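# Split magnet-block tower into two equal stacks

## Task

Take the tall pile of magnet blocks apart so that it becomes two tidy piles of the same height resting on the bench, keep the neighbouring row of blocks upright and more or less grouped, make sure everything stays in place without the robot propping it up, and finish with both grippers opened and the arms moved away.

## Robot and tools

Robot: two six-joint arms, left_arm and right_arm, each with a two-finger parallel gripper. Scene frame: origin on the table top midway between the arms, +z up, +x pointing out across the table, and left_arm on the +y side. The names are arm labels only and say nothing about which side of an image something is on. Base positions in metres: left_arm (-0.021, +0.329, 0), turned slightly by quat_wxyz (+0.995, 0, 0, +0.100); right_arm (+0.049, -0.307, 0), quat_wxyz (+0.997, 0, 0, -0.073).

execute_actions takes "actions", a list holding zero or one item, plus an optional "pictures" boolean. An empty list moves nothing and reports the state together with camera images. A move item is {"rows": [...], "steps": n}: rows is 1 to 15 rows, steps is 7 to 15 (15 if omitted), and each step lasts 1/30 s. Row k is used on step k; if rows run out, the final row keeps being used. A wait item is {"steps": n} with n up to 300 and no rows; it sends nothing new and returns once n steps have elapsed since the previous result, with your reply time included in that count. Images only come back for an empty list or when "pictures": true.

Every row is one flat list of 14 numbers covering both arms, even if only one should move: left_arm waist, shoulder, elbow, wrist pitch, wrist yaw, wrist roll, opening, then right_arm in that same order. The six joint values are absolute target angles in radians, in the same form as the Joint positions line, not offsets. Stated ranges per arm: waist -2.618 to 3.054, shoulder 0.000 to 3.142, elbow 0.000 to 3.142, wrist pitch -1.571 to 1.571, wrist yaw -1.571 to 1.571, wrist roll -2.094 to 2.094. The true ends may differ by up to 0.036 rad. A target more than 0.036 rad beyond an end, and farther out than that joint's last reported angle, makes the whole call refused and nothing is sent. Targets past the true end are clipped to it, and the result then says "joint sent to its limit" (possibly about an earlier action still running); absence of that line does not prove more travel exists. Opening is a number from -1 (closed) to +1 (fully open), an absolute target.

Motion: speed is capped. Each step, a joint's target is held within a fixed distance of its measured angle: 0.202 rad waist, 0.258 shoulder, 0.238 elbow, 0.573 wrist pitch, 0.522 wrist yaw and roll. If the targets would move a gripper more than 70 mm from where it is measured, all that arm's targets are pulled back toward the current angles. Between calls the arms keep heading for the last row sent until everything nearly stops or a step is HELD; after that only a new action makes them continue.

Each action's result is read 7 steps before its end; those last 7 steps play out during your reply, and the next action begins afterwards.

Results: the state line "left_arm: … | right_arm: …" gives each gripper's end_effector_position (metres, scene frame) and end_effector_quat_wxyz. That point lies between the finger pads about 1 cm behind the fingertips; the fingers point along the gripper's +z axis and close along its y axis. Printed positions can be off, more so at long reach. Joint positions and Joint velocities list each arm's joints in order (rad, rad/s) and then the pad gap (m, m/s; 0.094 m is fully open). grip_measured is the measured opening on the command scale (-1 to 1), each gripper off by up to about 1 mm. Away from -1 and +1 the fingers are driven to where grip_measured would equal your number, so to hold a block command roughly 0.03 below grip_measured for a firm grip, less for a lighter one. Pads push about 50 to 62 N at most, more briefly on contact, less on parts under about 2 mm thick. "joint command not followed" means the clearance check altered or blocked some joint targets; the rest of the row still ran. HELD marks steps on which your row, wholly or partly, was not sent. Joint torques follow the position order without the gripper; they carry offsets, scale errors and noise and are nonzero even unloaded. MOTOR HOT appears from 75 °C; at 90 °C the arm halts for 10 s, and at 100 °C the arm drops and loses its grip until it cools; both are reported as OVER-TEMPERATURE FAULT. Holding loads warms motors, even while you reply.

zoom_image: {"camera": name, "region": [x0, y0, x1, y1]} in pixels of that camera's latest full image, origin top-left, region at most 504 by 504. Cameras: cam_head_left, cam_head_right, cam_left_wrist, cam_right_wrist, all 504x504. Calibration (intrinsics K, distortion D, T_world_to_cam) is supplied per camera; real cameras may be a few degrees and millimetres off, and wrist camera poses follow the reported joints.

read_manual: optional "section" ("licences" only); returns licence texts and does not move anything.

finished_scene: {"scene": number of the current scene}. It closes the scene for good, reports whether the goal was met and loads the next task. Replying without any tool call ends the run.

Avoid: pushing or knocking blocks off the table, arms striking or pressing on each other, dropping or slamming blocks, shoving hard, and toppling the neighbouring row. Occasional outside tugs on held parts or nudges to loose blocks can happen. Before finishing, release the blocks and pull the grippers away so the stacks stand on their own.

Each tool is called in YAML: its name, and indented under it one key for each argument.

## Session

execute_actions:
  actions: []

Scene clock: 0.00 s of 4600.00 s.
left_arm: end_effector_position=(+0.2079, +0.3457, +0.1646) grip_measured=+1.000 end_effector_quat_wxyz=(+0.123, -0.278, +0.872, -0.384) | right_arm: end_effector_position=(+0.4964, -0.2453, +0.2763) grip_measured=+1.000 end_effector_quat_wxyz=(+0.485, -0.161, +0.859, +0.019)
Joint positions: left_arm=[ 0.478  1.304  0.991 -1.324  0.828  0.091  0.094] | right_arm=[ 0.236  1.462  1.328 -0.427 -0.113 -0.217  0.094]
Joint velocities: left_arm=[ 0.007 -0.012 -0.022  0.022  0.051  0.037  0.   ] | right_arm=[-0.017 -0.002 -0.007  0.037 -0.066 -0.11   0.   ]
Joint torques (N m, as the arm reports them, + toward a larger angle): no reading

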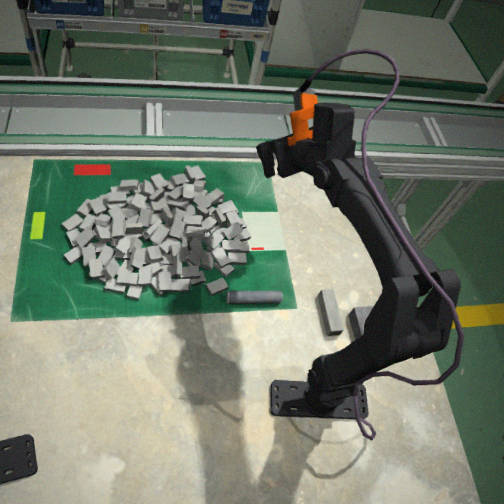

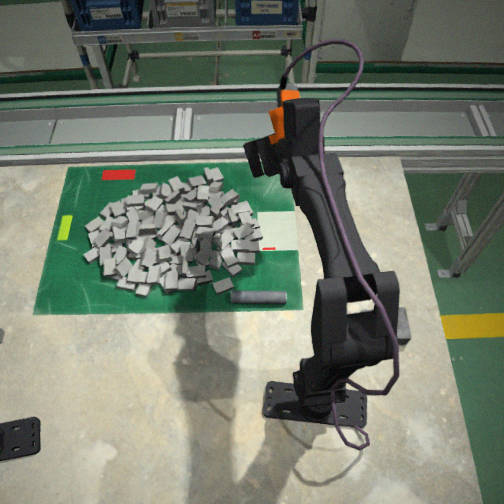

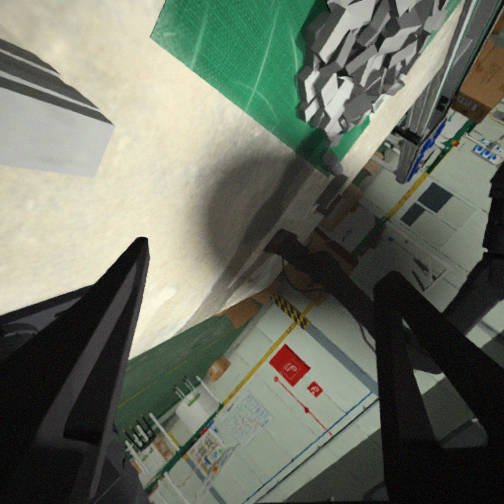

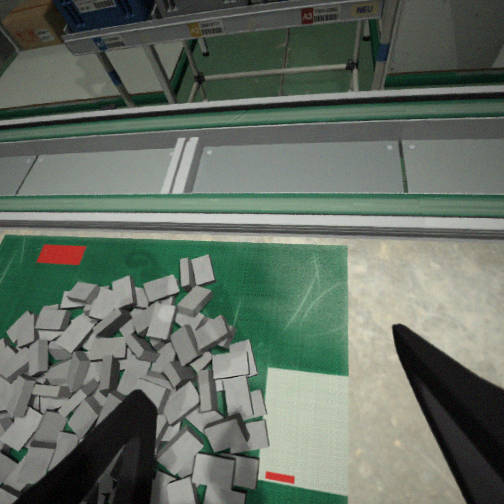

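zoom_image:
  camera: "cam_head_left"
  region: [200, 240, 440, 400]

zoom_image:
  camera: "cam_left_wrist"
  region: [0, 0, 200, 220]

zoom_image:
  camera: "cam_left_wrist"
  region: [250, 100, 420, 300]

Region (200, 240, 440, 400) of cam_head_left's 504x504 image, scaled by 2.100, with more detail than that image has.

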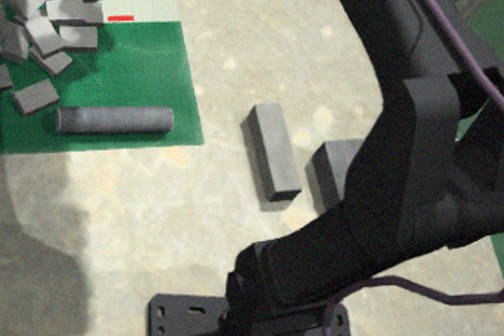

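Region (0, 0, 200, 220) of cam_left_wrist's 504x504 image, scaled by 2.291, with more detail than that image has; it fills the left 458 columns of this view, and the rest is white.

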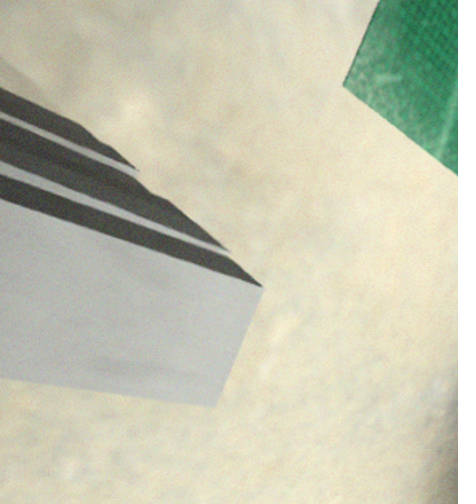

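Region (250, 100, 420, 300) of cam_left_wrist's 504x504 image, scaled by 2.520, with more detail than that image has; it fills the left 428 columns of this view, and the rest is white.

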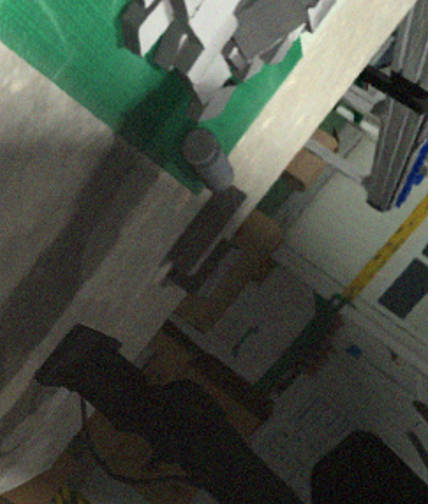

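execute_actions:
  actions:
    - {"rows": [[0.478,1.304,1.00,-1.324,0.828,0.091,1,0.236,1.462,1.328,-0.427,-0.113,-0.217,1],[0.478,1.303,1.02,-1.326,0.828,0.091,1,0.236,1.462,1.328,-0.427,-0.113,-0.217,1],[0.478,1.301,1.05,-1.33,0.825,0.091,1,0.236,1.462,1.328,-0.427,-0.113,-0.217,1],[0.476,1.298,1.085,-1.335,0.815,0.09,1,0.236,1.462,1.328,-0.427,-0.113,-0.217,1],[0.472,1.294,1.125,-1.342,0.80,0.088,1,0.236,1.462,1.328,-0.427,-0.113,-0.217,1],[0.465,1.29,1.17,-1.35,0.78,0.085,1,0.236,1.462,1.328,-0.427,-0.113,-0.217,1],[0.455,1.285,1.215,-1.36,0.75,0.08,1,0.236,1.462,1.328,-0.427,-0.113,-0.217,1],[0.44,1.28,1.26,-1.37,0.71,0.075,1,0.236,1.462,1.328,-0.427,-0.113,-0.217,1],[0.42,1.275,1.305,-1.38,0.665,0.07,1,0.236,1.462,1.328,-0.427,-0.113,-0.217,1],[0.40,1.27,1.35,-1.39,0.615,0.065,1,0.236,1.462,1.328,-0.427,-0.113,-0.217,1],[0.375,1.265,1.395,-1.40,0.56,0.06,1,0.236,1.462,1.328,-0.427,-0.113,-0.217,1],[0.35,1.26,1.44,-1.41,0.505,0.055,1,0.236,1.462,1.328,-0.427,-0.113,-0.217,1],[0.325,1.255,1.485,-1.42,0.45,0.05,1,0.236,1.462,1.328,-0.427,-0.113,-0.217,1],[0.30,1.25,1.53,-1.435,0.395,0.04,1,0.236,1.462,1.328,-0.427,-0.113,-0.217,1],[0.12,1.225,1.675,-1.497,0.0,0.0,1,0.236,1.462,1.328,-0.427,-0.113,-0.217,1]], "steps": 15}

Scene clock: 3.60 s of 4600.00 s.
left_arm: end_effector_position=(+0.2228, +0.3645, +0.1966) grip_measured=+1.000 end_effector_quat_wxyz=(+0.164, -0.257, +0.890, -0.338) | right_arm: end_effector_position=(+0.4964, -0.2453, +0.2763) grip_measured=+1.000 end_effector_quat_wxyz=(+0.485, -0.161, +0.859, +0.019)
Joint positions: left_arm=[ 0.468  1.304  1.148 -1.353  0.769  0.082  0.094] | right_arm=[ 0.236  1.462  1.328 -0.427 -0.113 -0.217  0.094]
Joint velocities: left_arm=[-0.227 -0.007  1.36  -0.022 -0.505 -0.095  0.   ] | right_arm=[-0.007  0.002  0.002  0.022 -0.037  0.037  0.   ]
Joint torques (N m, as the arm reports them, + toward a larger angle): left_arm=[-1.24 -4.9   9.33  0.5   0.67  0.08] | right_arm=[-0.06 -6.48  7.86  1.39 -0.03  0.02]
Steps of this call (steps 1 to 90: nothing new was sent; then 0.33 s passed at rest; steps 91 to 98: the first 8 steps of this action). Readings (joint positions):
91: left_arm=[0.478 1.304 0.991 -1.324 0.827 0.091] | right_arm=[0.236 1.462 1.328 -0.427 -0.113 -0.217]
92: left_arm=[0.478 1.304 0.991 -1.324 0.825 0.090] | right_arm=[0.236 1.462 1.328 -0.427 -0.113 -0.217]
94: left_arm=[0.478 1.304 1.006 -1.331 0.817 0.089] | right_arm=[0.236 1.462 1.328 -0.427 -0.113 -0.217]
98: the state above

execute_actions:
  actions:
    - {"steps": 25}
  pictures: true

Scene clock: 4.43 s of 4600.00 s.
left_arm: end_effector_position=(+0.2158, +0.4058, +0.3112) grip_measured=+1.000 end_effector_quat_wxyz=(+0.257, -0.150, +0.954, +0.035) | right_arm: end_effector_position=(+0.4964, -0.2453, +0.2763) grip_measured=+1.000 end_effector_quat_wxyz=(+0.485, -0.161, +0.859, +0.019)
Joint positions: left_arm=[ 0.122  1.221  1.667 -1.491  0.015  0.006  0.094] | right_arm=[ 0.236  1.462  1.328 -0.427 -0.113 -0.217  0.094]
Joint velocities: left_arm=[ 0.027 -0.002 -0.032 -0.007 -0.022 -0.037  0.   ] | right_arm=[ 0.032 -0.007  0.007 -0.022  0.066 -0.007  0.   ]
Joint torques (N m, as the arm reports them, + toward a larger angle): left_arm=[-0.12 -1.57  6.86  1.47 -0.07 -0.05] | right_arm=[-0.06 -6.46  7.9   1.38 -0.04  0.03]
Kept back: nothing.
Steps of this call (steps 1 to 7: the last 7 steps of your previous action; steps 8 to 25: the robot went on to your last target). Readings (joint positions):
1: left_arm=[0.457 1.304 1.197 -1.355 0.747 0.079] | right_arm=[0.236 1.462 1.328 -0.427 -0.113 -0.217]
2: left_arm=[0.441 1.303 1.246 -1.357 0.720 0.076] | right_arm=[0.236 1.462 1.328 -0.427 -0.113 -0.217]
4: left_arm=[0.399 1.298 1.340 -1.364 0.651 0.069] | right_arm=[0.236 1.462 1.328 -0.427 -0.113 -0.217]
8: left_arm=[0.233 1.282 1.554 -1.417 0.370 0.038] | right_arm=[0.236 1.462 1.328 -0.427 -0.113 -0.217]
25: the state above
camera_calibration (this result's frames):
cam_left_wrist: T_world_to_cam=[[0.484793, -0.865561, 0.12562, 0.216087], [-0.815342, -0.395266, 0.423063, 0.217102], [-0.316534, -0.307521, -0.89735, 0.576547], [0, 0, 0, 1]] pos_world=[0.254752, 0.45015, 0.398371]

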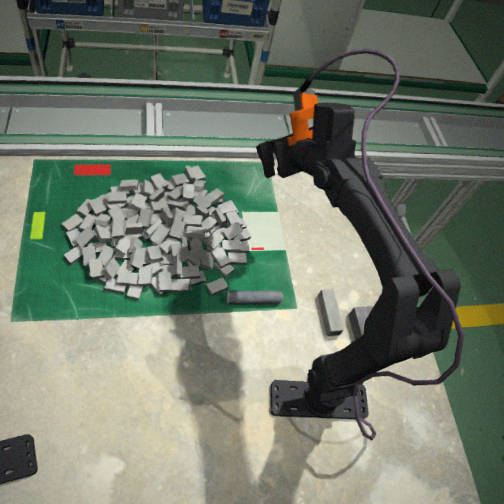

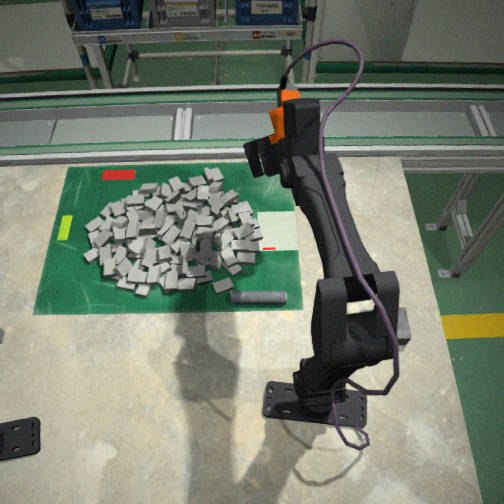

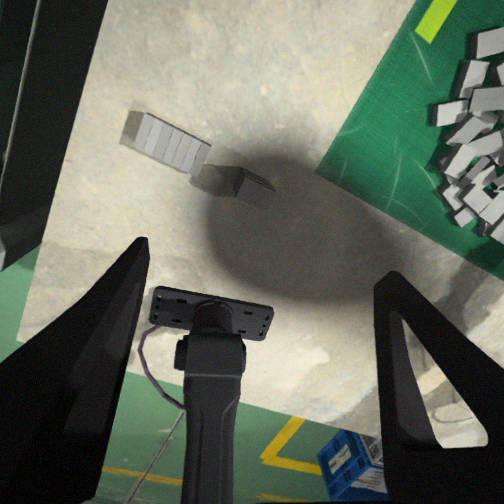

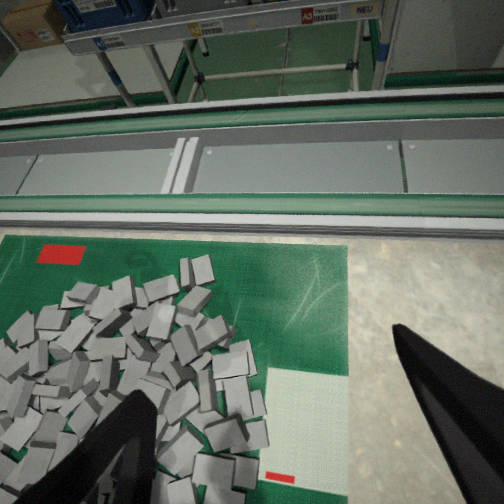

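zoom_image:
  camera: "cam_left_wrist"
  region: [110, 90, 290, 230]

Region (110, 90, 290, 230) of cam_left_wrist's 504x504 image, scaled by 2.800, with more detail than that image has.

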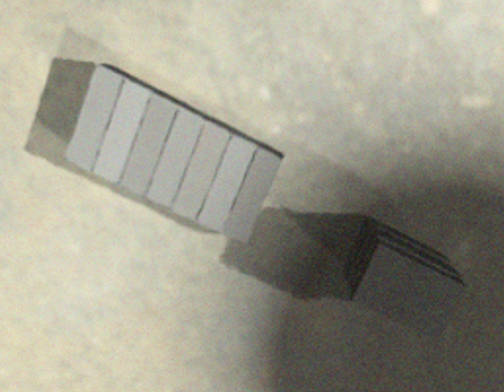

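zoom_image:
  camera: "cam_left_wrist"
  region: [220, 155, 290, 220]

Region (220, 155, 290, 220) of cam_left_wrist's 504x504 image, scaled by 7.200, with more detail than that image has; it fills the top 468 rows of this view, and the rest is white.

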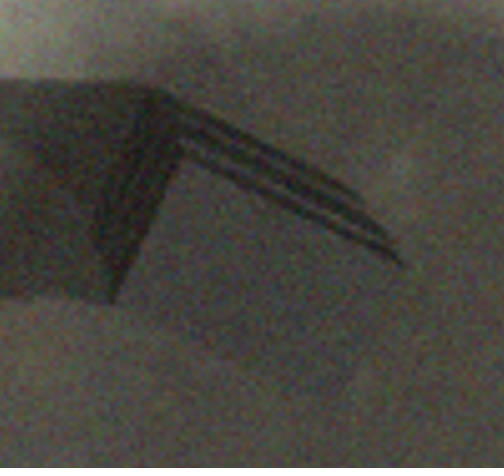

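execute_actions:
  actions:
    - {"rows": [[0.119,1.227,1.669,-1.495,0,0.001,0.98,0.236,1.462,1.328,-0.427,-0.113,-0.217,1],[0.116,1.231,1.657,-1.490,0,0.004,0.95,0.236,1.462,1.328,-0.427,-0.113,-0.217,1],[0.111,1.238,1.634,-1.480,0,0.010,0.92,0.236,1.462,1.328,-0.427,-0.113,-0.217,1],[0.103,1.250,1.599,-1.465,-0.002,0.018,0.88,0.236,1.462,1.328,-0.427,-0.113,-0.217,1],[0.092,1.265,1.552,-1.445,-0.004,0.029,0.84,0.236,1.462,1.328,-0.427,-0.113,-0.217,1],[0.080,1.282,1.500,-1.422,-0.006,0.042,0.8,0.236,1.462,1.328,-0.427,-0.113,-0.217,1],[0.067,1.301,1.441,-1.397,-0.008,0.056,0.76,0.236,1.462,1.328,-0.427,-0.113,-0.217,1],[0.054,1.320,1.383,-1.372,-0.01,0.07,0.72,0.236,1.462,1.328,-0.427,-0.113,-0.217,1],[0.041,1.338,1.325,-1.347,-0.01,0.084,0.68,0.236,1.462,1.328,-0.427,-0.113,-0.217,1],[0.028,1.357,1.266,-1.322,-0.01,0.098,0.64,0.236,1.462,1.328,-0.427,-0.113,-0.217,1],[0.016,1.374,1.214,-1.300,-0.01,0.111,0.6,0.236,1.462,1.328,-0.427,-0.113,-0.217,1],[0.005,1.389,1.167,-1.280,-0.01,0.122,0.56,0.236,1.462,1.328,-0.427,-0.113,-0.217,1],[-0.003,1.401,1.132,-1.265,-0.01,0.130,0.53,0.236,1.462,1.328,-0.427,-0.113,-0.217,1],[-0.008,1.408,1.109,-1.255,-0.01,0.136,0.51,0.236,1.462,1.328,-0.427,-0.113,-0.217,1],[-0.012,1.414,1.091,-1.247,-0.01,0.14,0.5,0.236,1.462,1.328,-0.427,-0.113,-0.217,1]], "steps": 15}

execute_actions:
  actions:
    - {"steps": 22}
  pictures: true

Scene clock: 10.43 s of 4600.00 s.
left_arm: end_effector_position=(+0.2199, +0.4001, +0.2595) grip_measured=+0.739 end_effector_quat_wxyz=(+0.191, -0.126, +0.973, +0.030) | right_arm: end_effector_position=(+0.4964, -0.2453, +0.2763) grip_measured=+1.000 end_effector_quat_wxyz=(+0.485, -0.161, +0.859, +0.019)
Joint positions: left_arm=[ 0.085  1.247  1.505 -1.441  0.     0.028  0.082] | right_arm=[ 0.236  1.462  1.328 -0.427 -0.113 -0.217  0.094]
Joint velocities: left_arm=[-0.359  0.486 -1.556  0.491 -0.11   0.271 -0.035] | right_arm=[-0.022 -0.012 -0.017  0.022  0.037 -0.037  0.   ]
Joint torques (N m, as the arm reports them, + toward a larger angle): left_arm=[-0.69  1.07  3.87  1.24 -0.05  0.07] | right_arm=[-0.1  -6.52  7.91  1.39 -0.04  0.02]
Steps of this call (steps 1 to 30: the robot went on to your last target; steps 31 to 90: nothing new was sent; then 2.73 s passed at rest; steps 91 to 98: the first 8 steps of this action). Readings (joint positions):
91: left_arm=[0.122 1.221 1.667 -1.494 0.008 0.005] | right_arm=[0.236 1.462 1.328 -0.427 -0.113 -0.217]
92: left_arm=[0.122 1.221 1.667 -1.494 0.008 0.005] | right_arm=[0.236 1.462 1.328 -0.427 -0.113 -0.217]
94: left_arm=[0.120 1.222 1.653 -1.489 0.007 0.006] | right_arm=[0.236 1.462 1.328 -0.427 -0.113 -0.217]
98: the state above

Scene clock: 11.17 s of 4600.00 s.
left_arm: end_effector_position=(+0.1936, +0.3727, +0.1017) grip_measured=+0.503 end_effector_quat_wxyz=(-0.031, -0.032, +0.999, -0.004) | right_arm: end_effector_position=(+0.4964, -0.2453, +0.2763) grip_measured=+1.000 end_effector_quat_wxyz=(+0.485, -0.161, +0.859, +0.019)
Joint positions: left_arm=[-0.004  1.436  1.074 -1.271 -0.003  0.133  0.071] | right_arm=[ 0.236  1.462  1.328 -0.427 -0.113 -0.217  0.094]
Joint velocities: left_arm=[-0.007 -0.007 -0.002  0.022 -0.066 -0.022 -0.   ] | right_arm=[-0.022 -0.012  0.002 -0.037 -0.007 -0.081  0.   ]
Joint torques (N m, as the arm reports them, + toward a larger angle): left_arm=[-0.61 -5.82  8.11  0.52 -0.08  0.07] | right_arm=[-0.01 -6.48  7.9   1.39 -0.03  0.03]
Kept back: nothing.
Steps of this call (steps 1 to 7: the last 7 steps of your previous action; steps 8 to 22: the robot went on to your last target). Readings (joint positions):
1: left_arm=[0.072 1.268 1.448 -1.422 -0.001 0.037] | right_arm=[0.236 1.462 1.328 -0.427 -0.113 -0.217]
2: left_arm=[0.059 1.294 1.388 -1.400 -0.001 0.048] | right_arm=[0.236 1.462 1.328 -0.427 -0.113 -0.217]
4: left_arm=[0.034 1.357 1.265 -1.354 -0.002 0.070] | right_arm=[0.236 1.462 1.328 -0.427 -0.113 -0.217]
8: left_arm=[-0.001 1.444 1.093 -1.305 -0.002 0.106] | right_arm=[0.236 1.462 1.328 -0.427 -0.113 -0.217]
22: the state above
camera_calibration (this result's frames):
cam_left_wrist: T_world_to_cam=[[0.290275, -0.956909, -0.00813601, 0.30985], [-0.504723, -0.160318, 0.848264, 0.0836565], [-0.813016, -0.242124, -0.529511, 0.405684], [0, 0, 0, 1]] pos_world=[0.282109, 0.408136, 0.146372]

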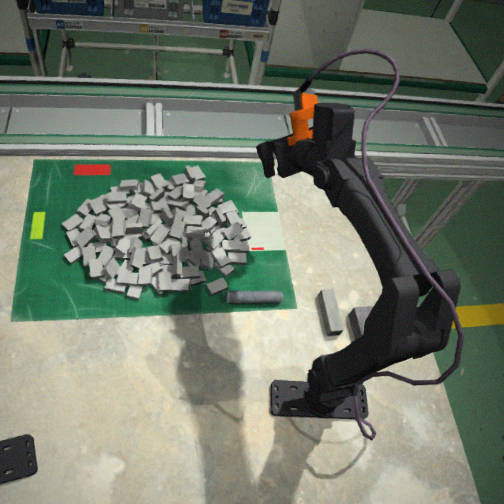

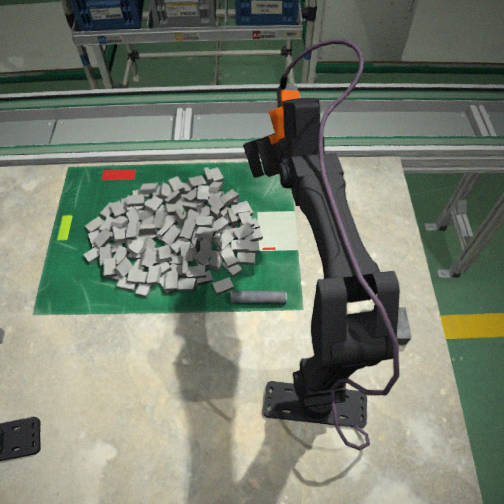

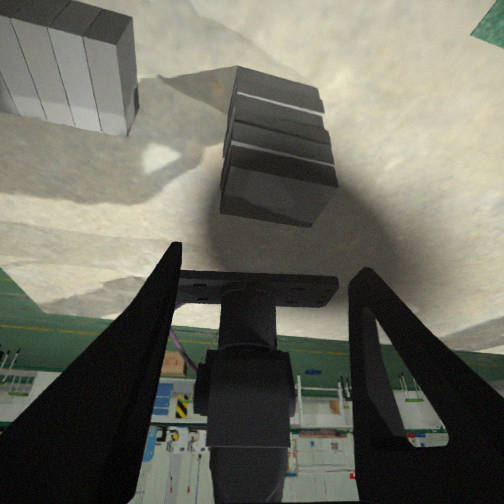

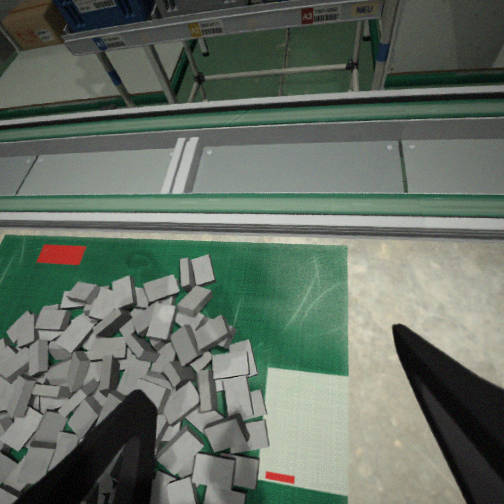

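zoom_image:
  camera: "cam_left_wrist"
  region: [200, 55, 360, 240]

Region (200, 55, 360, 240) of cam_left_wrist's 504x504 image, scaled by 2.724, with more detail than that image has; it fills the left 436 columns of this view, and the rest is white.

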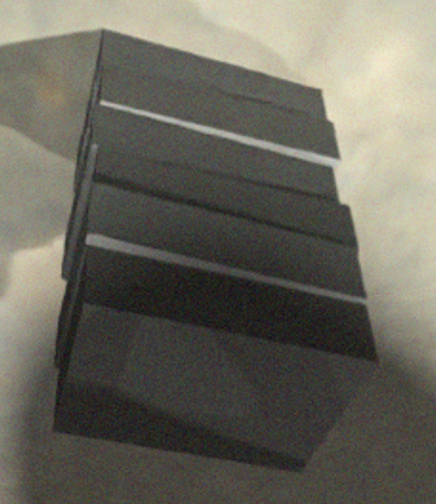

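execute_actions:
  actions: []
  pictures: false

Scene clock: 14.17 s of 4600.00 s.
left_arm: end_effector_position=(+0.1940, +0.3728, +0.1017) grip_measured=+0.503 end_effector_quat_wxyz=(-0.030, -0.031, +0.999, -0.003) | right_arm: end_effector_position=(+0.4964, -0.2453, +0.2763) grip_measured=+1.000 end_effector_quat_wxyz=(+0.485, -0.161, +0.859, +0.019)
Joint positions: left_arm=[-0.004  1.436  1.074 -1.269 -0.003  0.134  0.071] | right_arm=[ 0.236  1.462  1.328 -0.427 -0.113 -0.217  0.094]
Joint velocities: left_arm=[-0.017  0.002  0.012 -0.022  0.066 -0.095 -0.002] | right_arm=[ 0.012 -0.002 -0.007 -0.022  0.081  0.066  0.   ]
Joint torques (N m, as the arm reports them, + toward a larger angle): left_arm=[-0.57 -5.76  8.07  0.52 -0.07  0.08] | right_arm=[-0.03 -6.5   7.91  1.39 -0.04  0.04]
Kept back: nothing.
Steps of this call (steps 1 to 30: the robot went on to your last target; steps 31 to 90: nothing new was sent). Readings (joint positions):
1: left_arm=[-0.004 1.436 1.074 -1.270 -0.003 0.133] | right_arm=[0.236 1.462 1.328 -0.427 -0.113 -0.217]
2: left_arm=[-0.004 1.436 1.074 -1.270 -0.003 0.133] | right_arm=[0.236 1.462 1.328 -0.427 -0.113 -0.217]
4: left_arm=[-0.004 1.436 1.074 -1.270 -0.003 0.133] | right_arm=[0.236 1.462 1.328 -0.427 -0.113 -0.217]
8: left_arm=[-0.004 1.436 1.074 -1.269 -0.003 0.133] | right_arm=[0.236 1.462 1.328 -0.427 -0.113 -0.217]
90: the state above
All arms were judged still, so your last target was given up. Only a new action makes them travel on or press farther. Fingers that are still opening or closing keep moving.

execute_actions:
  actions:
    - {"rows": [[-0.004,1.436,1.073,-1.246,-0.003,0.14,0.5,0.236,1.462,1.328,-0.427,-0.113,-0.217,1],[-0.004,1.436,1.071,-1.242,-0.003,0.14,0.5,0.236,1.462,1.328,-0.427,-0.113,-0.217,1],[-0.003,1.437,1.067,-1.236,-0.003,0.141,0.5,0.236,1.462,1.328,-0.427,-0.113,-0.217,1],[-0.002,1.438,1.061,-1.228,-0.002,0.142,0.5,0.236,1.462,1.328,-0.427,-0.113,-0.217,1],[-0.001,1.438,1.054,-1.218,-0.002,0.143,0.5,0.236,1.462,1.328,-0.427,-0.113,-0.217,1],[0.0,1.440,1.045,-1.205,-0.001,0.145,0.5,0.236,1.462,1.328,-0.427,-0.113,-0.217,1],[0.001,1.441,1.036,-1.191,-0.001,0.147,0.5,0.236,1.462,1.328,-0.427,-0.113,-0.217,1],[0.002,1.442,1.025,-1.176,0,0.149,0.5,0.236,1.462,1.328,-0.427,-0.113,-0.217,1],[0.003,1.443,1.013,-1.159,0,0.151,0.5,0.236,1.462,1.328,-0.427,-0.113,-0.217,1],[0.004,1.445,1.001,-1.141,0,0.153,0.5,0.236,1.462,1.328,-0.427,-0.113,-0.217,1],[0.004,1.446,0.989,-1.123,0,0.154,0.5,0.236,1.462,1.328,-0.427,-0.113,-0.217,1],[0.004,1.448,0.976,-1.105,0,0.155,0.5,0.236,1.462,1.328,-0.427,-0.113,-0.217,1]], "steps": 12}

execute_actions:
  actions:
    - {"rows": [[0.004,1.450,0.963,-1.086,0,0.155,0.5,0.236,1.462,1.328,-0.427,-0.113,-0.217,1],[0.004,1.451,0.951,-1.068,0,0.155,0.5,0.236,1.462,1.328,-0.427,-0.113,-0.217,1],[0.004,1.453,0.939,-1.050,0,0.155,0.5,0.236,1.462,1.328,-0.427,-0.113,-0.217,1],[0.004,1.454,0.927,-1.033,0,0.155,0.5,0.236,1.462,1.328,-0.427,-0.113,-0.217,1],[0.004,1.455,0.916,-1.018,0,0.155,0.5,0.236,1.462,1.328,-0.427,-0.113,-0.217,1],[0.004,1.456,0.907,-1.004,0,0.155,0.5,0.236,1.462,1.328,-0.427,-0.113,-0.217,1],[0.004,1.458,0.898,-0.991,0,0.155,0.5,0.236,1.462,1.328,-0.427,-0.113,-0.217,1],[0.004,1.458,0.891,-0.981,0,0.155,0.5,0.236,1.462,1.328,-0.427,-0.113,-0.217,1],[0.004,1.459,0.885,-0.973,0,0.155,0.5,0.236,1.462,1.328,-0.427,-0.113,-0.217,1],[0.004,1.460,0.881,-0.967,0,0.155,0.5,0.236,1.462,1.328,-0.427,-0.113,-0.217,1],[0.004,1.460,0.879,-0.963,0,0.155,0.5,0.236,1.462,1.328,-0.427,-0.113,-0.217,1],[0.004,1.460,0.878,-0.962,0,0.155,0.5,0.236,1.462,1.328,-0.427,-0.113,-0.217,1]], "steps": 12}

execute_actions:
  actions:
    - {"steps": 24}
  pictures: true

Scene clock: 19.60 s of 4600.00 s.
left_arm: end_effector_position=(+0.1958, +0.3731, +0.1012) grip_measured=+0.503 end_effector_quat_wxyz=(-0.026, -0.031, +0.999, -0.003) | right_arm: end_effector_position=(+0.4964, -0.2453, +0.2763) grip_measured=+1.000 end_effector_quat_wxyz=(+0.485, -0.161, +0.859, +0.019)
Joint positions: left_arm=[-0.004  1.436  1.073 -1.26  -0.003  0.135  0.071] | right_arm=[ 0.236  1.462  1.328 -0.427 -0.113 -0.217  0.094]
Joint velocities: left_arm=[-0.012 -0.012 -0.056  0.11  -0.007  0.022  0.001] | right_arm=[ 0.002 -0.012 -0.012 -0.037 -0.051 -0.007  0.   ]
Joint torques (N m, as the arm reports them, + toward a larger angle): left_arm=[ 0.25 -3.99  5.16  0.46  0.03  0.09] | right_arm=[-0.01 -6.45  7.88  1.37 -0.04  0.04]
Steps of this call (steps 1 to 90: nothing new was sent; then 2.27 s passed at rest; steps 91 to 95: the first 5 steps of this action). Readings (joint positions):
91: left_arm=[-0.004 1.436 1.074 -1.269 -0.003 0.134] | right_arm=[0.236 1.462 1.328 -0.427 -0.113 -0.217]
92: left_arm=[-0.004 1.436 1.074 -1.269 -0.003 0.134] | right_arm=[0.236 1.462 1.328 -0.427 -0.113 -0.217]
94: left_arm=[-0.004 1.436 1.074 -1.265 -0.003 0.134] | right_arm=[0.236 1.462 1.328 -0.427 -0.113 -0.217]
95: the state above

Scene clock: 20.00 s of 4600.00 s.
left_arm: end_effector_position=(+0.1951, +0.3730, +0.0665) grip_measured=+0.503 end_effector_quat_wxyz=(-0.021, -0.024, +0.999, -0.002) | right_arm: end_effector_position=(+0.4964, -0.2453, +0.2763) grip_measured=+1.000 end_effector_quat_wxyz=(+0.485, -0.161, +0.859, +0.019)
Joint positions: left_arm=[-0.004  1.448  0.944 -1.107 -0.003  0.147  0.071] | right_arm=[ 0.236  1.462  1.328 -0.427 -0.113 -0.217  0.094]
Joint velocities: left_arm=[-0.012  0.056 -0.349  0.564  0.022 -0.051  0.001] | right_arm=[-0.002 -0.012 -0.007 -0.007 -0.022 -0.051  0.   ]
Joint torques (N m, as the arm reports them, + toward a larger angle): left_arm=[ 0.68 -4.    5.8   0.52  0.04  0.09] | right_arm=[-0.03 -6.43  7.91  1.37 -0.03  0.03]
Steps of this call (steps 1 to 7: the last 7 steps of your previous action; steps 8 to 12: the first 5 steps of this action). Readings (joint positions):
8: left_arm=[-0.004 1.439 0.994 -1.171 -0.003 0.144] | right_arm=[0.236 1.462 1.328 -0.427 -0.113 -0.217]
9: left_arm=[-0.004 1.441 0.982 -1.155 -0.003 0.145] | right_arm=[0.236 1.462 1.328 -0.427 -0.113 -0.217]
11: left_arm=[-0.004 1.447 0.956 -1.123 -0.003 0.146] | right_arm=[0.236 1.462 1.328 -0.427 -0.113 -0.217]
12: the state above

Scene clock: 20.80 s of 4600.00 s.
left_arm: end_effector_position=(+0.2063, +0.3752, +0.0507) grip_measured=+0.503 end_effector_quat_wxyz=(+0.007, -0.024, +1.000, +0.003) | right_arm: end_effector_position=(+0.4964, -0.2453, +0.2763) grip_measured=+1.000 end_effector_quat_wxyz=(+0.485, -0.161, +0.859, +0.019)
Joint positions: left_arm=[-0.004  1.457  0.887 -0.986 -0.003  0.149  0.071] | right_arm=[ 0.236  1.462  1.328 -0.427 -0.113 -0.217  0.094]
Joint velocities: left_arm=[-0.017 -0.012  0.007  0.007  0.022 -0.037  0.001] | right_arm=[-0.007 -0.017  0.017 -0.007 -0.051 -0.125  0.   ]
Joint torques (N m, as the arm reports them, + toward a larger angle): left_arm=[ 0.68 -4.03  5.66  0.69  0.05  0.1 ] | right_arm=[-0.05 -6.46  7.93  1.39 -0.04  0.02]
Kept back: nothing.
Steps of this call (steps 1 to 7: the last 7 steps of your previous action; steps 8 to 24: the robot went on to your last target). Readings (joint positions):
1: left_arm=[-0.004 1.450 0.932 -1.092 -0.003 0.147] | right_arm=[0.236 1.462 1.328 -0.427 -0.113 -0.217]
2: left_arm=[-0.004 1.452 0.922 -1.077 -0.003 0.147] | right_arm=[0.236 1.462 1.328 -0.427 -0.113 -0.217]
4: left_arm=[-0.004 1.455 0.904 -1.050 -0.003 0.148] | right_arm=[0.236 1.462 1.328 -0.427 -0.113 -0.217]
8: left_arm=[-0.004 1.457 0.887 -1.015 -0.003 0.148] | right_arm=[0.236 1.462 1.328 -0.427 -0.113 -0.217]
24: the state above
camera_calibration (this result's frames):
cam_left_wrist: T_world_to_cam=[[0.275237, -0.961376, -0.000813224, 0.312574], [-0.569562, -0.163744, 0.805473, 0.150502], [-0.774496, -0.221233, -0.592632, 0.376998], [0, 0, 0, 1]] pos_world=[0.291672, 0.408549, 0.10245]

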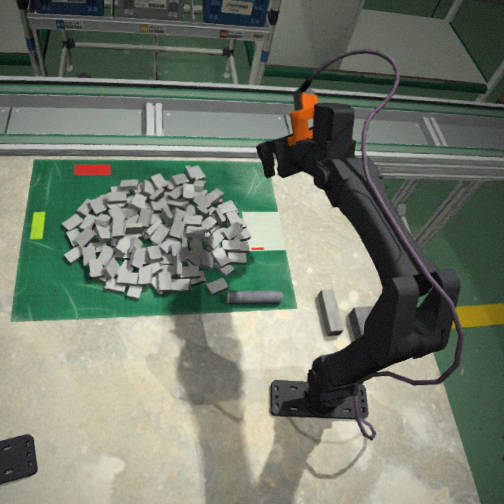

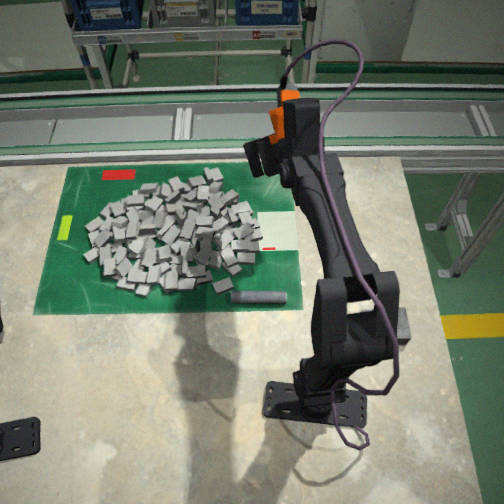

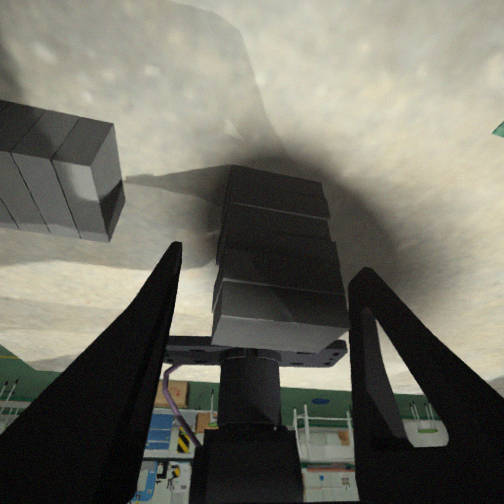

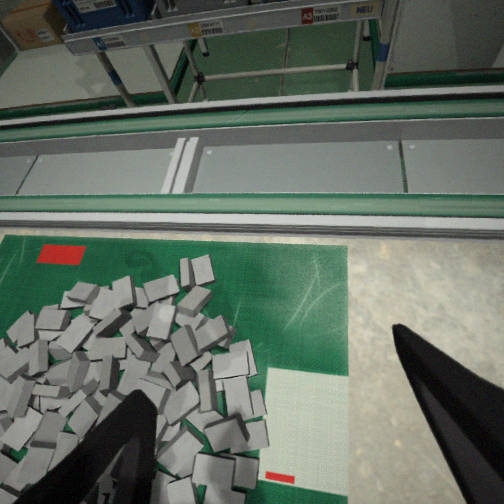

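zoom_image:
  camera: "cam_left_wrist"
  region: [160, 155, 390, 365]

zoom_image:
  camera: "cam_left_wrist"
  region: [290, 170, 390, 340]

zoom_image:
  camera: "cam_left_wrist"
  region: [160, 155, 260, 355]

Region (160, 155, 390, 365) of cam_left_wrist's 504x504 image, scaled by 2.191, with more detail than that image has; it fills the top 460 rows of this view, and the rest is white.

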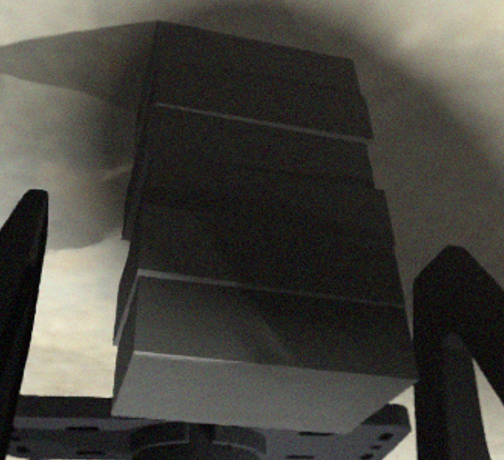

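Region (290, 170, 390, 340) of cam_left_wrist's 504x504 image, scaled by 2.965, with more detail than that image has; it fills the left 296 columns of this view, and the rest is white.

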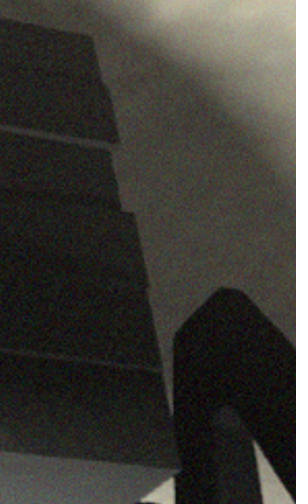

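Region (160, 155, 260, 355) of cam_left_wrist's 504x504 image, scaled by 2.520, with more detail than that image has.

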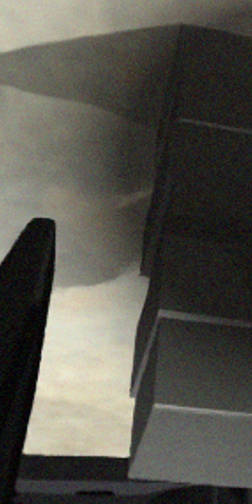

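execute_actions:
  actions:
    - {"rows": [[0.0,1.460,0.877,-0.962,0,0.155,0.47,0.236,1.462,1.328,-0.427,-0.113,-0.217,1],[-0.002,1.460,0.875,-0.962,0,0.155,0.42,0.236,1.462,1.328,-0.427,-0.113,-0.217,1],[-0.004,1.460,0.873,-0.962,0,0.155,0.36,0.236,1.462,1.328,-0.427,-0.113,-0.217,1],[-0.004,1.460,0.871,-0.962,0,0.155,0.30,0.236,1.462,1.328,-0.427,-0.113,-0.217,1],[-0.004,1.460,0.869,-0.962,0,0.155,0.24,0.236,1.462,1.328,-0.427,-0.113,-0.217,1],[-0.004,1.460,0.868,-0.962,0,0.155,0.18,0.236,1.462,1.328,-0.427,-0.113,-0.217,1],[-0.004,1.460,0.867,-0.962,0,0.155,0.12,0.236,1.462,1.328,-0.427,-0.113,-0.217,1],[-0.004,1.460,0.866,-0.962,0,0.155,0.07,0.236,1.462,1.328,-0.427,-0.113,-0.217,1],[-0.004,1.460,0.866,-0.962,0,0.155,0.03,0.236,1.462,1.328,-0.427,-0.113,-0.217,1],[-0.004,1.460,0.866,-0.962,0,0.155,0.0,0.236,1.462,1.328,-0.427,-0.113,-0.217,1],[-0.004,1.460,0.866,-0.962,0,0.155,-0.02,0.236,1.462,1.328,-0.427,-0.113,-0.217,1],[-0.004,1.460,0.866,-0.962,0,0.155,-0.035,0.236,1.462,1.328,-0.427,-0.113,-0.217,1]], "steps": 12}

execute_actions:
  actions:
    - {"rows": [[-0.004,1.460,0.866,-0.962,0,0.155,-0.05,0.236,1.462,1.328,-0.427,-0.113,-0.217,1],[-0.004,1.460,0.866,-0.962,0,0.155,-0.062,0.236,1.462,1.328,-0.427,-0.113,-0.217,1],[-0.004,1.460,0.866,-0.962,0,0.155,-0.074,0.236,1.462,1.328,-0.427,-0.113,-0.217,1],[-0.004,1.460,0.866,-0.962,0,0.155,-0.086,0.236,1.462,1.328,-0.427,-0.113,-0.217,1],[-0.004,1.460,0.866,-0.962,0,0.155,-0.098,0.236,1.462,1.328,-0.427,-0.113,-0.217,1],[-0.004,1.460,0.866,-0.962,0,0.155,-0.11,0.236,1.462,1.328,-0.427,-0.113,-0.217,1],[-0.004,1.460,0.866,-0.962,0,0.155,-0.122,0.236,1.462,1.328,-0.427,-0.113,-0.217,1],[-0.004,1.460,0.866,-0.962,0,0.155,-0.134,0.236,1.462,1.328,-0.427,-0.113,-0.217,1],[-0.004,1.460,0.866,-0.962,0,0.155,-0.146,0.236,1.462,1.328,-0.427,-0.113,-0.217,1],[-0.004,1.460,0.866,-0.962,0,0.155,-0.158,0.236,1.462,1.328,-0.427,-0.113,-0.217,1],[-0.004,1.460,0.866,-0.962,0,0.155,-0.17,0.236,1.462,1.328,-0.427,-0.113,-0.217,1]], "steps": 11}

execute_actions:
  actions:
    - {"steps": 14}
  pictures: true

Scene clock: 26.17 s of 4600.00 s.
left_arm: end_effector_position=(+0.2064, +0.3752, +0.0507) grip_measured=+0.268 end_effector_quat_wxyz=(+0.007, -0.023, +1.000, +0.003) | right_arm: end_effector_position=(+0.4964, -0.2453, +0.2763) grip_measured=+1.000 end_effector_quat_wxyz=(+0.485, -0.161, +0.859, +0.019)
Joint positions: left_arm=[-0.004  1.457  0.887 -0.985 -0.003  0.149  0.06 ] | right_arm=[ 0.236  1.462  1.328 -0.427 -0.113 -0.217  0.094]
Joint velocities: left_arm=[-0.007  0.002  0.012  0.037 -0.007  0.022 -0.052] | right_arm=[ 0.012  0.002  0.002 -0.022 -0.022  0.081  0.   ]
Joint torques (N m, as the arm reports them, + toward a larger angle): left_arm=[ 0.07 -3.93  4.87  0.72  0.05  0.05] | right_arm=[-0.01 -6.54  7.9   1.38 -0.03  0.02]
Steps of this call (steps 1 to 15: the robot went on to your last target; steps 16 to 90: nothing new was sent; then 2.20 s passed at rest; steps 91 to 95: the first 5 steps of this action). Readings (joint positions):
91: left_arm=[-0.004 1.457 0.887 -0.985 -0.003 0.149] | right_arm=[0.236 1.462 1.328 -0.427 -0.113 -0.217]
92: left_arm=[-0.004 1.457 0.887 -0.985 -0.003 0.149] | right_arm=[0.236 1.462 1.328 -0.427 -0.113 -0.217]
94: left_arm=[-0.004 1.457 0.887 -0.985 -0.003 0.149] | right_arm=[0.236 1.462 1.328 -0.427 -0.113 -0.217]
95: the state above

Scene clock: 26.53 s of 4600.00 s.
left_arm: end_effector_position=(+0.2033, +0.3746, +0.0480) grip_measured=-0.078 end_effector_quat_wxyz=(+0.003, -0.023, +1.000, +0.002) | right_arm: end_effector_position=(+0.4964, -0.2453, +0.2763) grip_measured=+1.000 end_effector_quat_wxyz=(+0.485, -0.161, +0.859, +0.019)
Joint positions: left_arm=[-0.004  1.457  0.875 -0.982 -0.003  0.149  0.043] | right_arm=[ 0.236  1.462  1.328 -0.427 -0.113 -0.217  0.094]
Joint velocities: left_arm=[-0.022 -0.007  0.002 -0.051  0.022  0.007 -0.011] | right_arm=[-0.002 -0.017 -0.017  0.051 -0.051 -0.051  0.   ]
Joint torques (N m, as the arm reports them, + toward a larger angle): left_arm=[ 0.1  -3.98  5.55  0.69  0.07  0.08] | right_arm=[-0.05 -6.49  7.86  1.38 -0.04  0.04]
Steps of this call (steps 1 to 7: the last 7 steps of your previous action; steps 8 to 11: the first 4 steps of this action). Readings (joint positions):
8: left_arm=[-0.004 1.457 0.875 -0.982 -0.003 0.149] | right_arm=[0.236 1.462 1.328 -0.427 -0.113 -0.217]
9: left_arm=[-0.004 1.457 0.875 -0.982 -0.003 0.149] | right_arm=[0.236 1.462 1.328 -0.427 -0.113 -0.217]
11: the state above

Scene clock: 27.00 s of 4600.00 s.
left_arm: end_effector_position=(+0.2034, +0.3744, +0.0480) grip_measured=-0.132 end_effector_quat_wxyz=(+0.003, -0.023, +1.000, +0.001) | right_arm: end_effector_position=(+0.4964, -0.2453, +0.2763) grip_measured=+1.000 end_effector_quat_wxyz=(+0.485, -0.161, +0.859, +0.019)
Joint positions: left_arm=[-0.004  1.457  0.875 -0.982 -0.001  0.149  0.041] | right_arm=[ 0.236  1.462  1.328 -0.427 -0.113 -0.217  0.094]
Joint velocities: left_arm=[-0.012  0.017 -0.002 -0.11   0.022 -0.066  0.   ] | right_arm=[-0.007 -0.007  0.002 -0.022 -0.125 -0.022  0.   ]
Joint torques (N m, as the arm reports them, + toward a larger angle): left_arm=[-0.05 -3.94  5.65  0.66  0.04  0.07] | right_arm=[-0.03 -6.5   7.94  1.38 -0.04  0.02]
Kept back: nothing.
Steps of this call (steps 1 to 7: the last 7 steps of your previous action; steps 8 to 14: the robot went on to your last target). Readings (joint positions):
1: left_arm=[-0.004 1.457 0.875 -0.982 -0.003 0.149] | right_arm=[0.236 1.462 1.328 -0.427 -0.113 -0.217]
2: left_arm=[-0.004 1.457 0.875 -0.982 -0.003 0.149] | right_arm=[0.236 1.462 1.328 -0.427 -0.113 -0.217]
4: left_arm=[-0.004 1.457 0.875 -0.982 -0.001 0.149] | right_arm=[0.236 1.462 1.328 -0.427 -0.113 -0.217]
8: left_arm=[-0.004 1.457 0.875 -0.982 -0.001 0.149] | right_arm=[0.236 1.462 1.328 -0.427 -0.113 -0.217]
14: the state above
camera_calibration (this result's frames):
cam_left_wrist: T_world_to_cam=[[0.274852, -0.961487, 0.000041165, 0.312623], [-0.563517, -0.161053, 0.810253, 0.148495], [-0.779041, -0.222723, -0.58608, 0.374158], [0, 0, 0, 1]] pos_world=[0.289239, 0.407832, 0.0989547]

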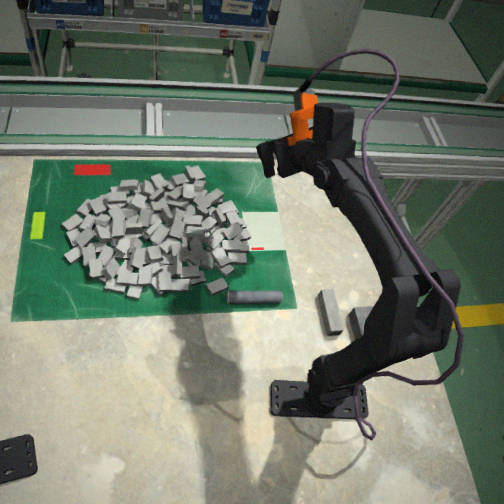

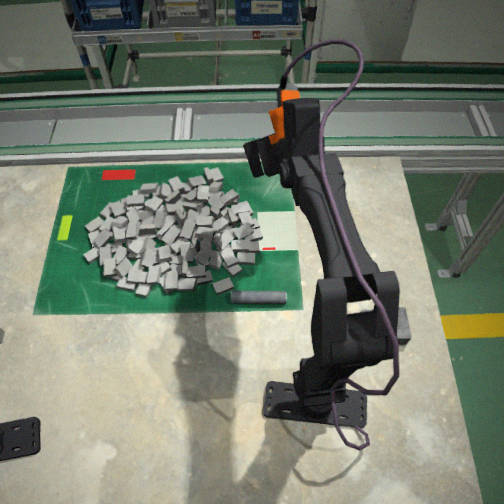

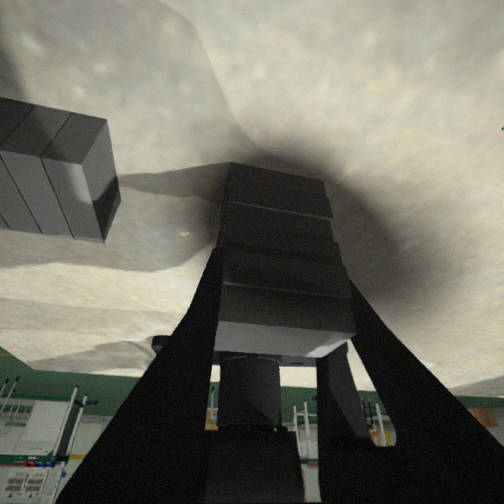

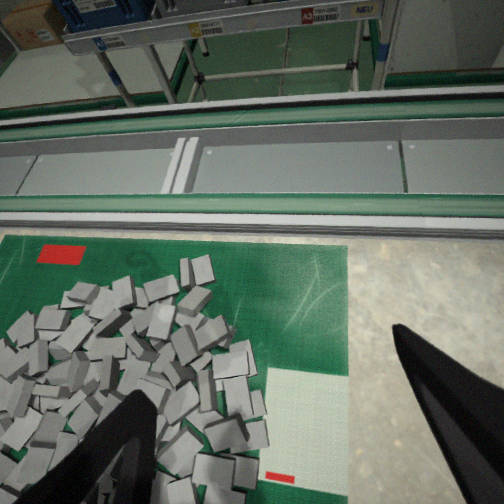

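zoom_image:
  camera: "cam_left_wrist"
  region: [190, 155, 380, 365]

Region (190, 155, 380, 365) of cam_left_wrist's 504x504 image, scaled by 2.400, with more detail than that image has; it fills the left 456 columns of this view, and the rest is white.

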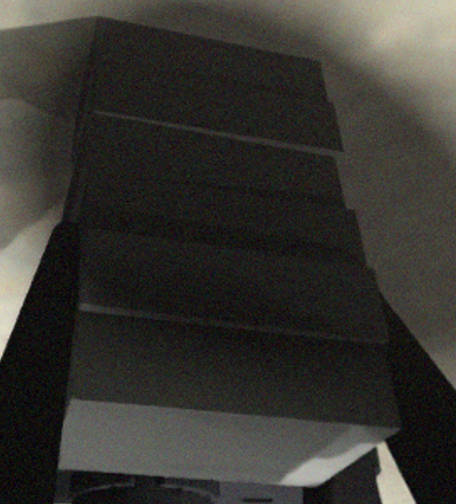

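execute_actions:
  actions:
    - {"rows": [[-0.004,1.455,0.873,-0.966,0,0.152,-0.17,0.236,1.462,1.328,-0.427,-0.113,-0.217,1],[-0.004,1.450,0.880,-0.970,0,0.15,-0.17,0.236,1.462,1.328,-0.427,-0.113,-0.217,1],[-0.004,1.445,0.887,-0.974,0,0.15,-0.17,0.236,1.462,1.328,-0.427,-0.113,-0.217,1],[-0.004,1.440,0.894,-0.979,0,0.15,-0.17,0.236,1.462,1.328,-0.427,-0.113,-0.217,1],[-0.004,1.436,0.901,-0.985,0,0.15,-0.17,0.236,1.462,1.328,-0.427,-0.113,-0.217,1],[-0.004,1.432,0.909,-0.994,0,0.15,-0.17,0.236,1.462,1.328,-0.427,-0.113,-0.217,1],[-0.004,1.428,0.918,-1.006,0,0.15,-0.17,0.236,1.462,1.328,-0.427,-0.113,-0.217,1],[-0.004,1.424,0.927,-1.020,0,0.15,-0.17,0.236,1.462,1.328,-0.427,-0.113,-0.217,1],[-0.004,1.420,0.936,-1.035,0,0.15,-0.17,0.236,1.462,1.328,-0.427,-0.113,-0.217,1],[-0.004,1.416,0.944,-1.049,0,0.15,-0.17,0.236,1.462,1.328,-0.427,-0.113,-0.217,1],[-0.004,1.413,0.951,-1.060,0,0.15,-0.17,0.236,1.462,1.328,-0.427,-0.113,-0.217,1],[-0.004,1.410,0.957,-1.069,0,0.15,-0.17,0.236,1.462,1.328,-0.427,-0.113,-0.217,1],[-0.004,1.408,0.961,-1.075,0,0.15,-0.17,0.236,1.462,1.328,-0.427,-0.113,-0.217,1],[-0.004,1.406,0.964,-1.079,0,0.15,-0.17,0.236,1.462,1.328,-0.427,-0.113,-0.217,1],[-0.004,1.405,0.965,-1.080,0,0.15,-0.17,0.236,1.462,1.328,-0.427,-0.113,-0.217,1]], "steps": 15}

execute_actions:
  actions:
    - {"steps": 18}
  pictures: true

Scene clock: 37.57 s of 4600.00 s.
left_arm: end_effector_position=(+0.2031, +0.3743, +0.0485) grip_measured=-0.132 end_effector_quat_wxyz=(+0.002, -0.023, +1.000, +0.001) | right_arm: end_effector_position=(+0.4964, -0.2453, +0.2763) grip_measured=+1.000 end_effector_quat_wxyz=(+0.485, -0.161, +0.859, +0.019)
Joint positions: left_arm=[-0.004  1.457  0.878 -0.987 -0.001  0.149  0.041] | right_arm=[ 0.236  1.462  1.328 -0.427 -0.113 -0.217  0.094]
Joint velocities: left_arm=[ 0.007 -0.002  0.1   -0.168  0.051  0.022 -0.001] | right_arm=[ 0.007  0.007 -0.017 -0.007 -0.007  0.022  0.   ]
Joint torques (N m, as the arm reports them, + toward a larger angle): left_arm=[ 0.04 -6.73 10.37  0.4   0.02  0.02] | right_arm=[-0.05 -6.52  7.89  1.38 -0.04  0.03]
Steps of this call (steps 1 to 15: the robot went on to your last target; steps 16 to 90: nothing new was sent; then 7.30 s passed at rest; steps 91 to 98: the first 8 steps of this action). Readings (joint positions):
91: left_arm=[-0.004 1.457 0.875 -0.982 -0.001 0.149] | right_arm=[0.236 1.462 1.328 -0.427 -0.113 -0.217]
92: left_arm=[-0.004 1.457 0.875 -0.982 -0.001 0.149] | right_arm=[0.236 1.462 1.328 -0.427 -0.113 -0.217]
94: left_arm=[-0.004 1.457 0.875 -0.982 -0.001 0.149] | right_arm=[0.236 1.462 1.328 -0.427 -0.113 -0.217]
98: the state above

Scene clock: 38.17 s of 4600.00 s.
left_arm: end_effector_position=(+0.2006, +0.3738, +0.0664) grip_measured=-0.132 end_effector_quat_wxyz=(-0.001, -0.023, +1.000, +0.001) | right_arm: end_effector_position=(+0.4964, -0.2453, +0.2763) grip_measured=+1.000 end_effector_quat_wxyz=(+0.485, -0.161, +0.859, +0.019)
Joint positions: left_arm=[-0.004  1.431  0.93  -1.071 -0.001  0.149  0.041] | right_arm=[ 0.236  1.462  1.328 -0.427 -0.113 -0.217  0.094]
Joint velocities: left_arm=[-0.017 -0.002 -0.002  0.037 -0.007  0.022  0.   ] | right_arm=[-0.002  0.007 -0.002 -0.022 -0.051 -0.007  0.   ]
Joint torques (N m, as the arm reports them, + toward a larger angle): left_arm=[ 0.09 -5.98  9.76  0.37  0.03  0.02] | right_arm=[-0.03 -6.48  7.89  1.39 -0.03  0.03]
Kept back: nothing.
Steps of this call (steps 1 to 7: the last 7 steps of your previous action; steps 8 to 18: the robot went on to your last target). Readings (joint positions):
1: left_arm=[-0.004 1.457 0.882 -0.995 -0.001 0.149] | right_arm=[0.236 1.462 1.328 -0.427 -0.113 -0.217]
2: left_arm=[-0.004 1.456 0.888 -1.006 -0.001 0.149] | right_arm=[0.236 1.462 1.328 -0.427 -0.113 -0.217]
4: left_arm=[-0.004 1.450 0.903 -1.026 -0.001 0.149] | right_arm=[0.236 1.462 1.328 -0.427 -0.113 -0.217]
8: left_arm=[-0.004 1.434 0.926 -1.051 -0.001 0.149] | right_arm=[0.236 1.462 1.328 -0.427 -0.113 -0.217]
18: the state above
camera_calibration (this result's frames):
cam_left_wrist: T_world_to_cam=[[0.274849, -0.961487, -0.000650655, 0.312906], [-0.556827, -0.159725, 0.815127, 0.129725], [-0.783838, -0.223674, -0.579282, 0.383496], [0, 0, 0, 1]] pos_world=[0.286831, 0.407354, 0.116614]

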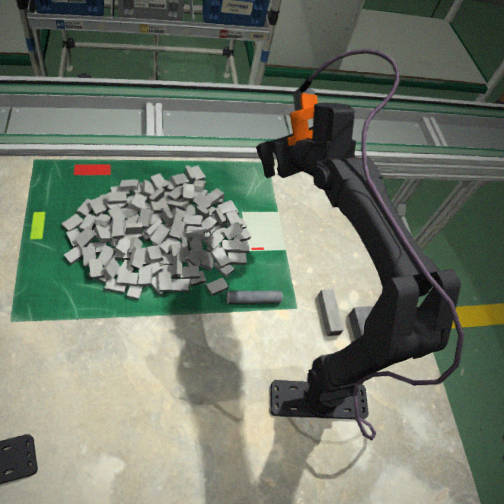

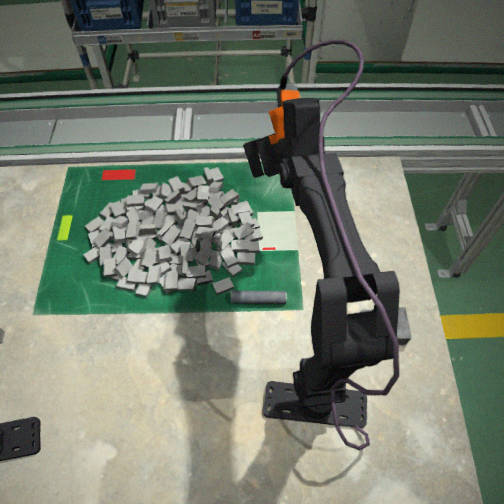

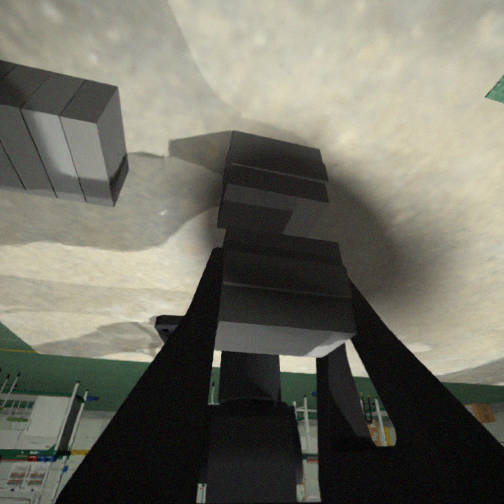

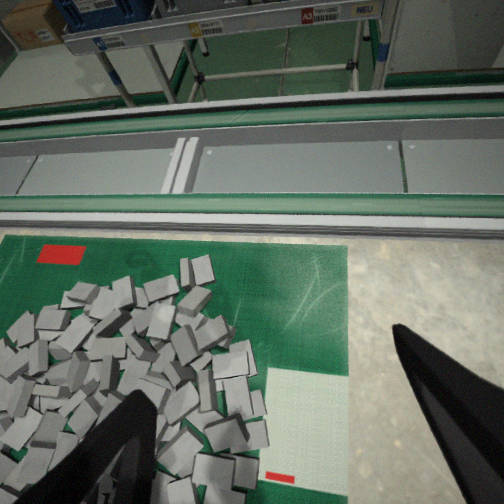

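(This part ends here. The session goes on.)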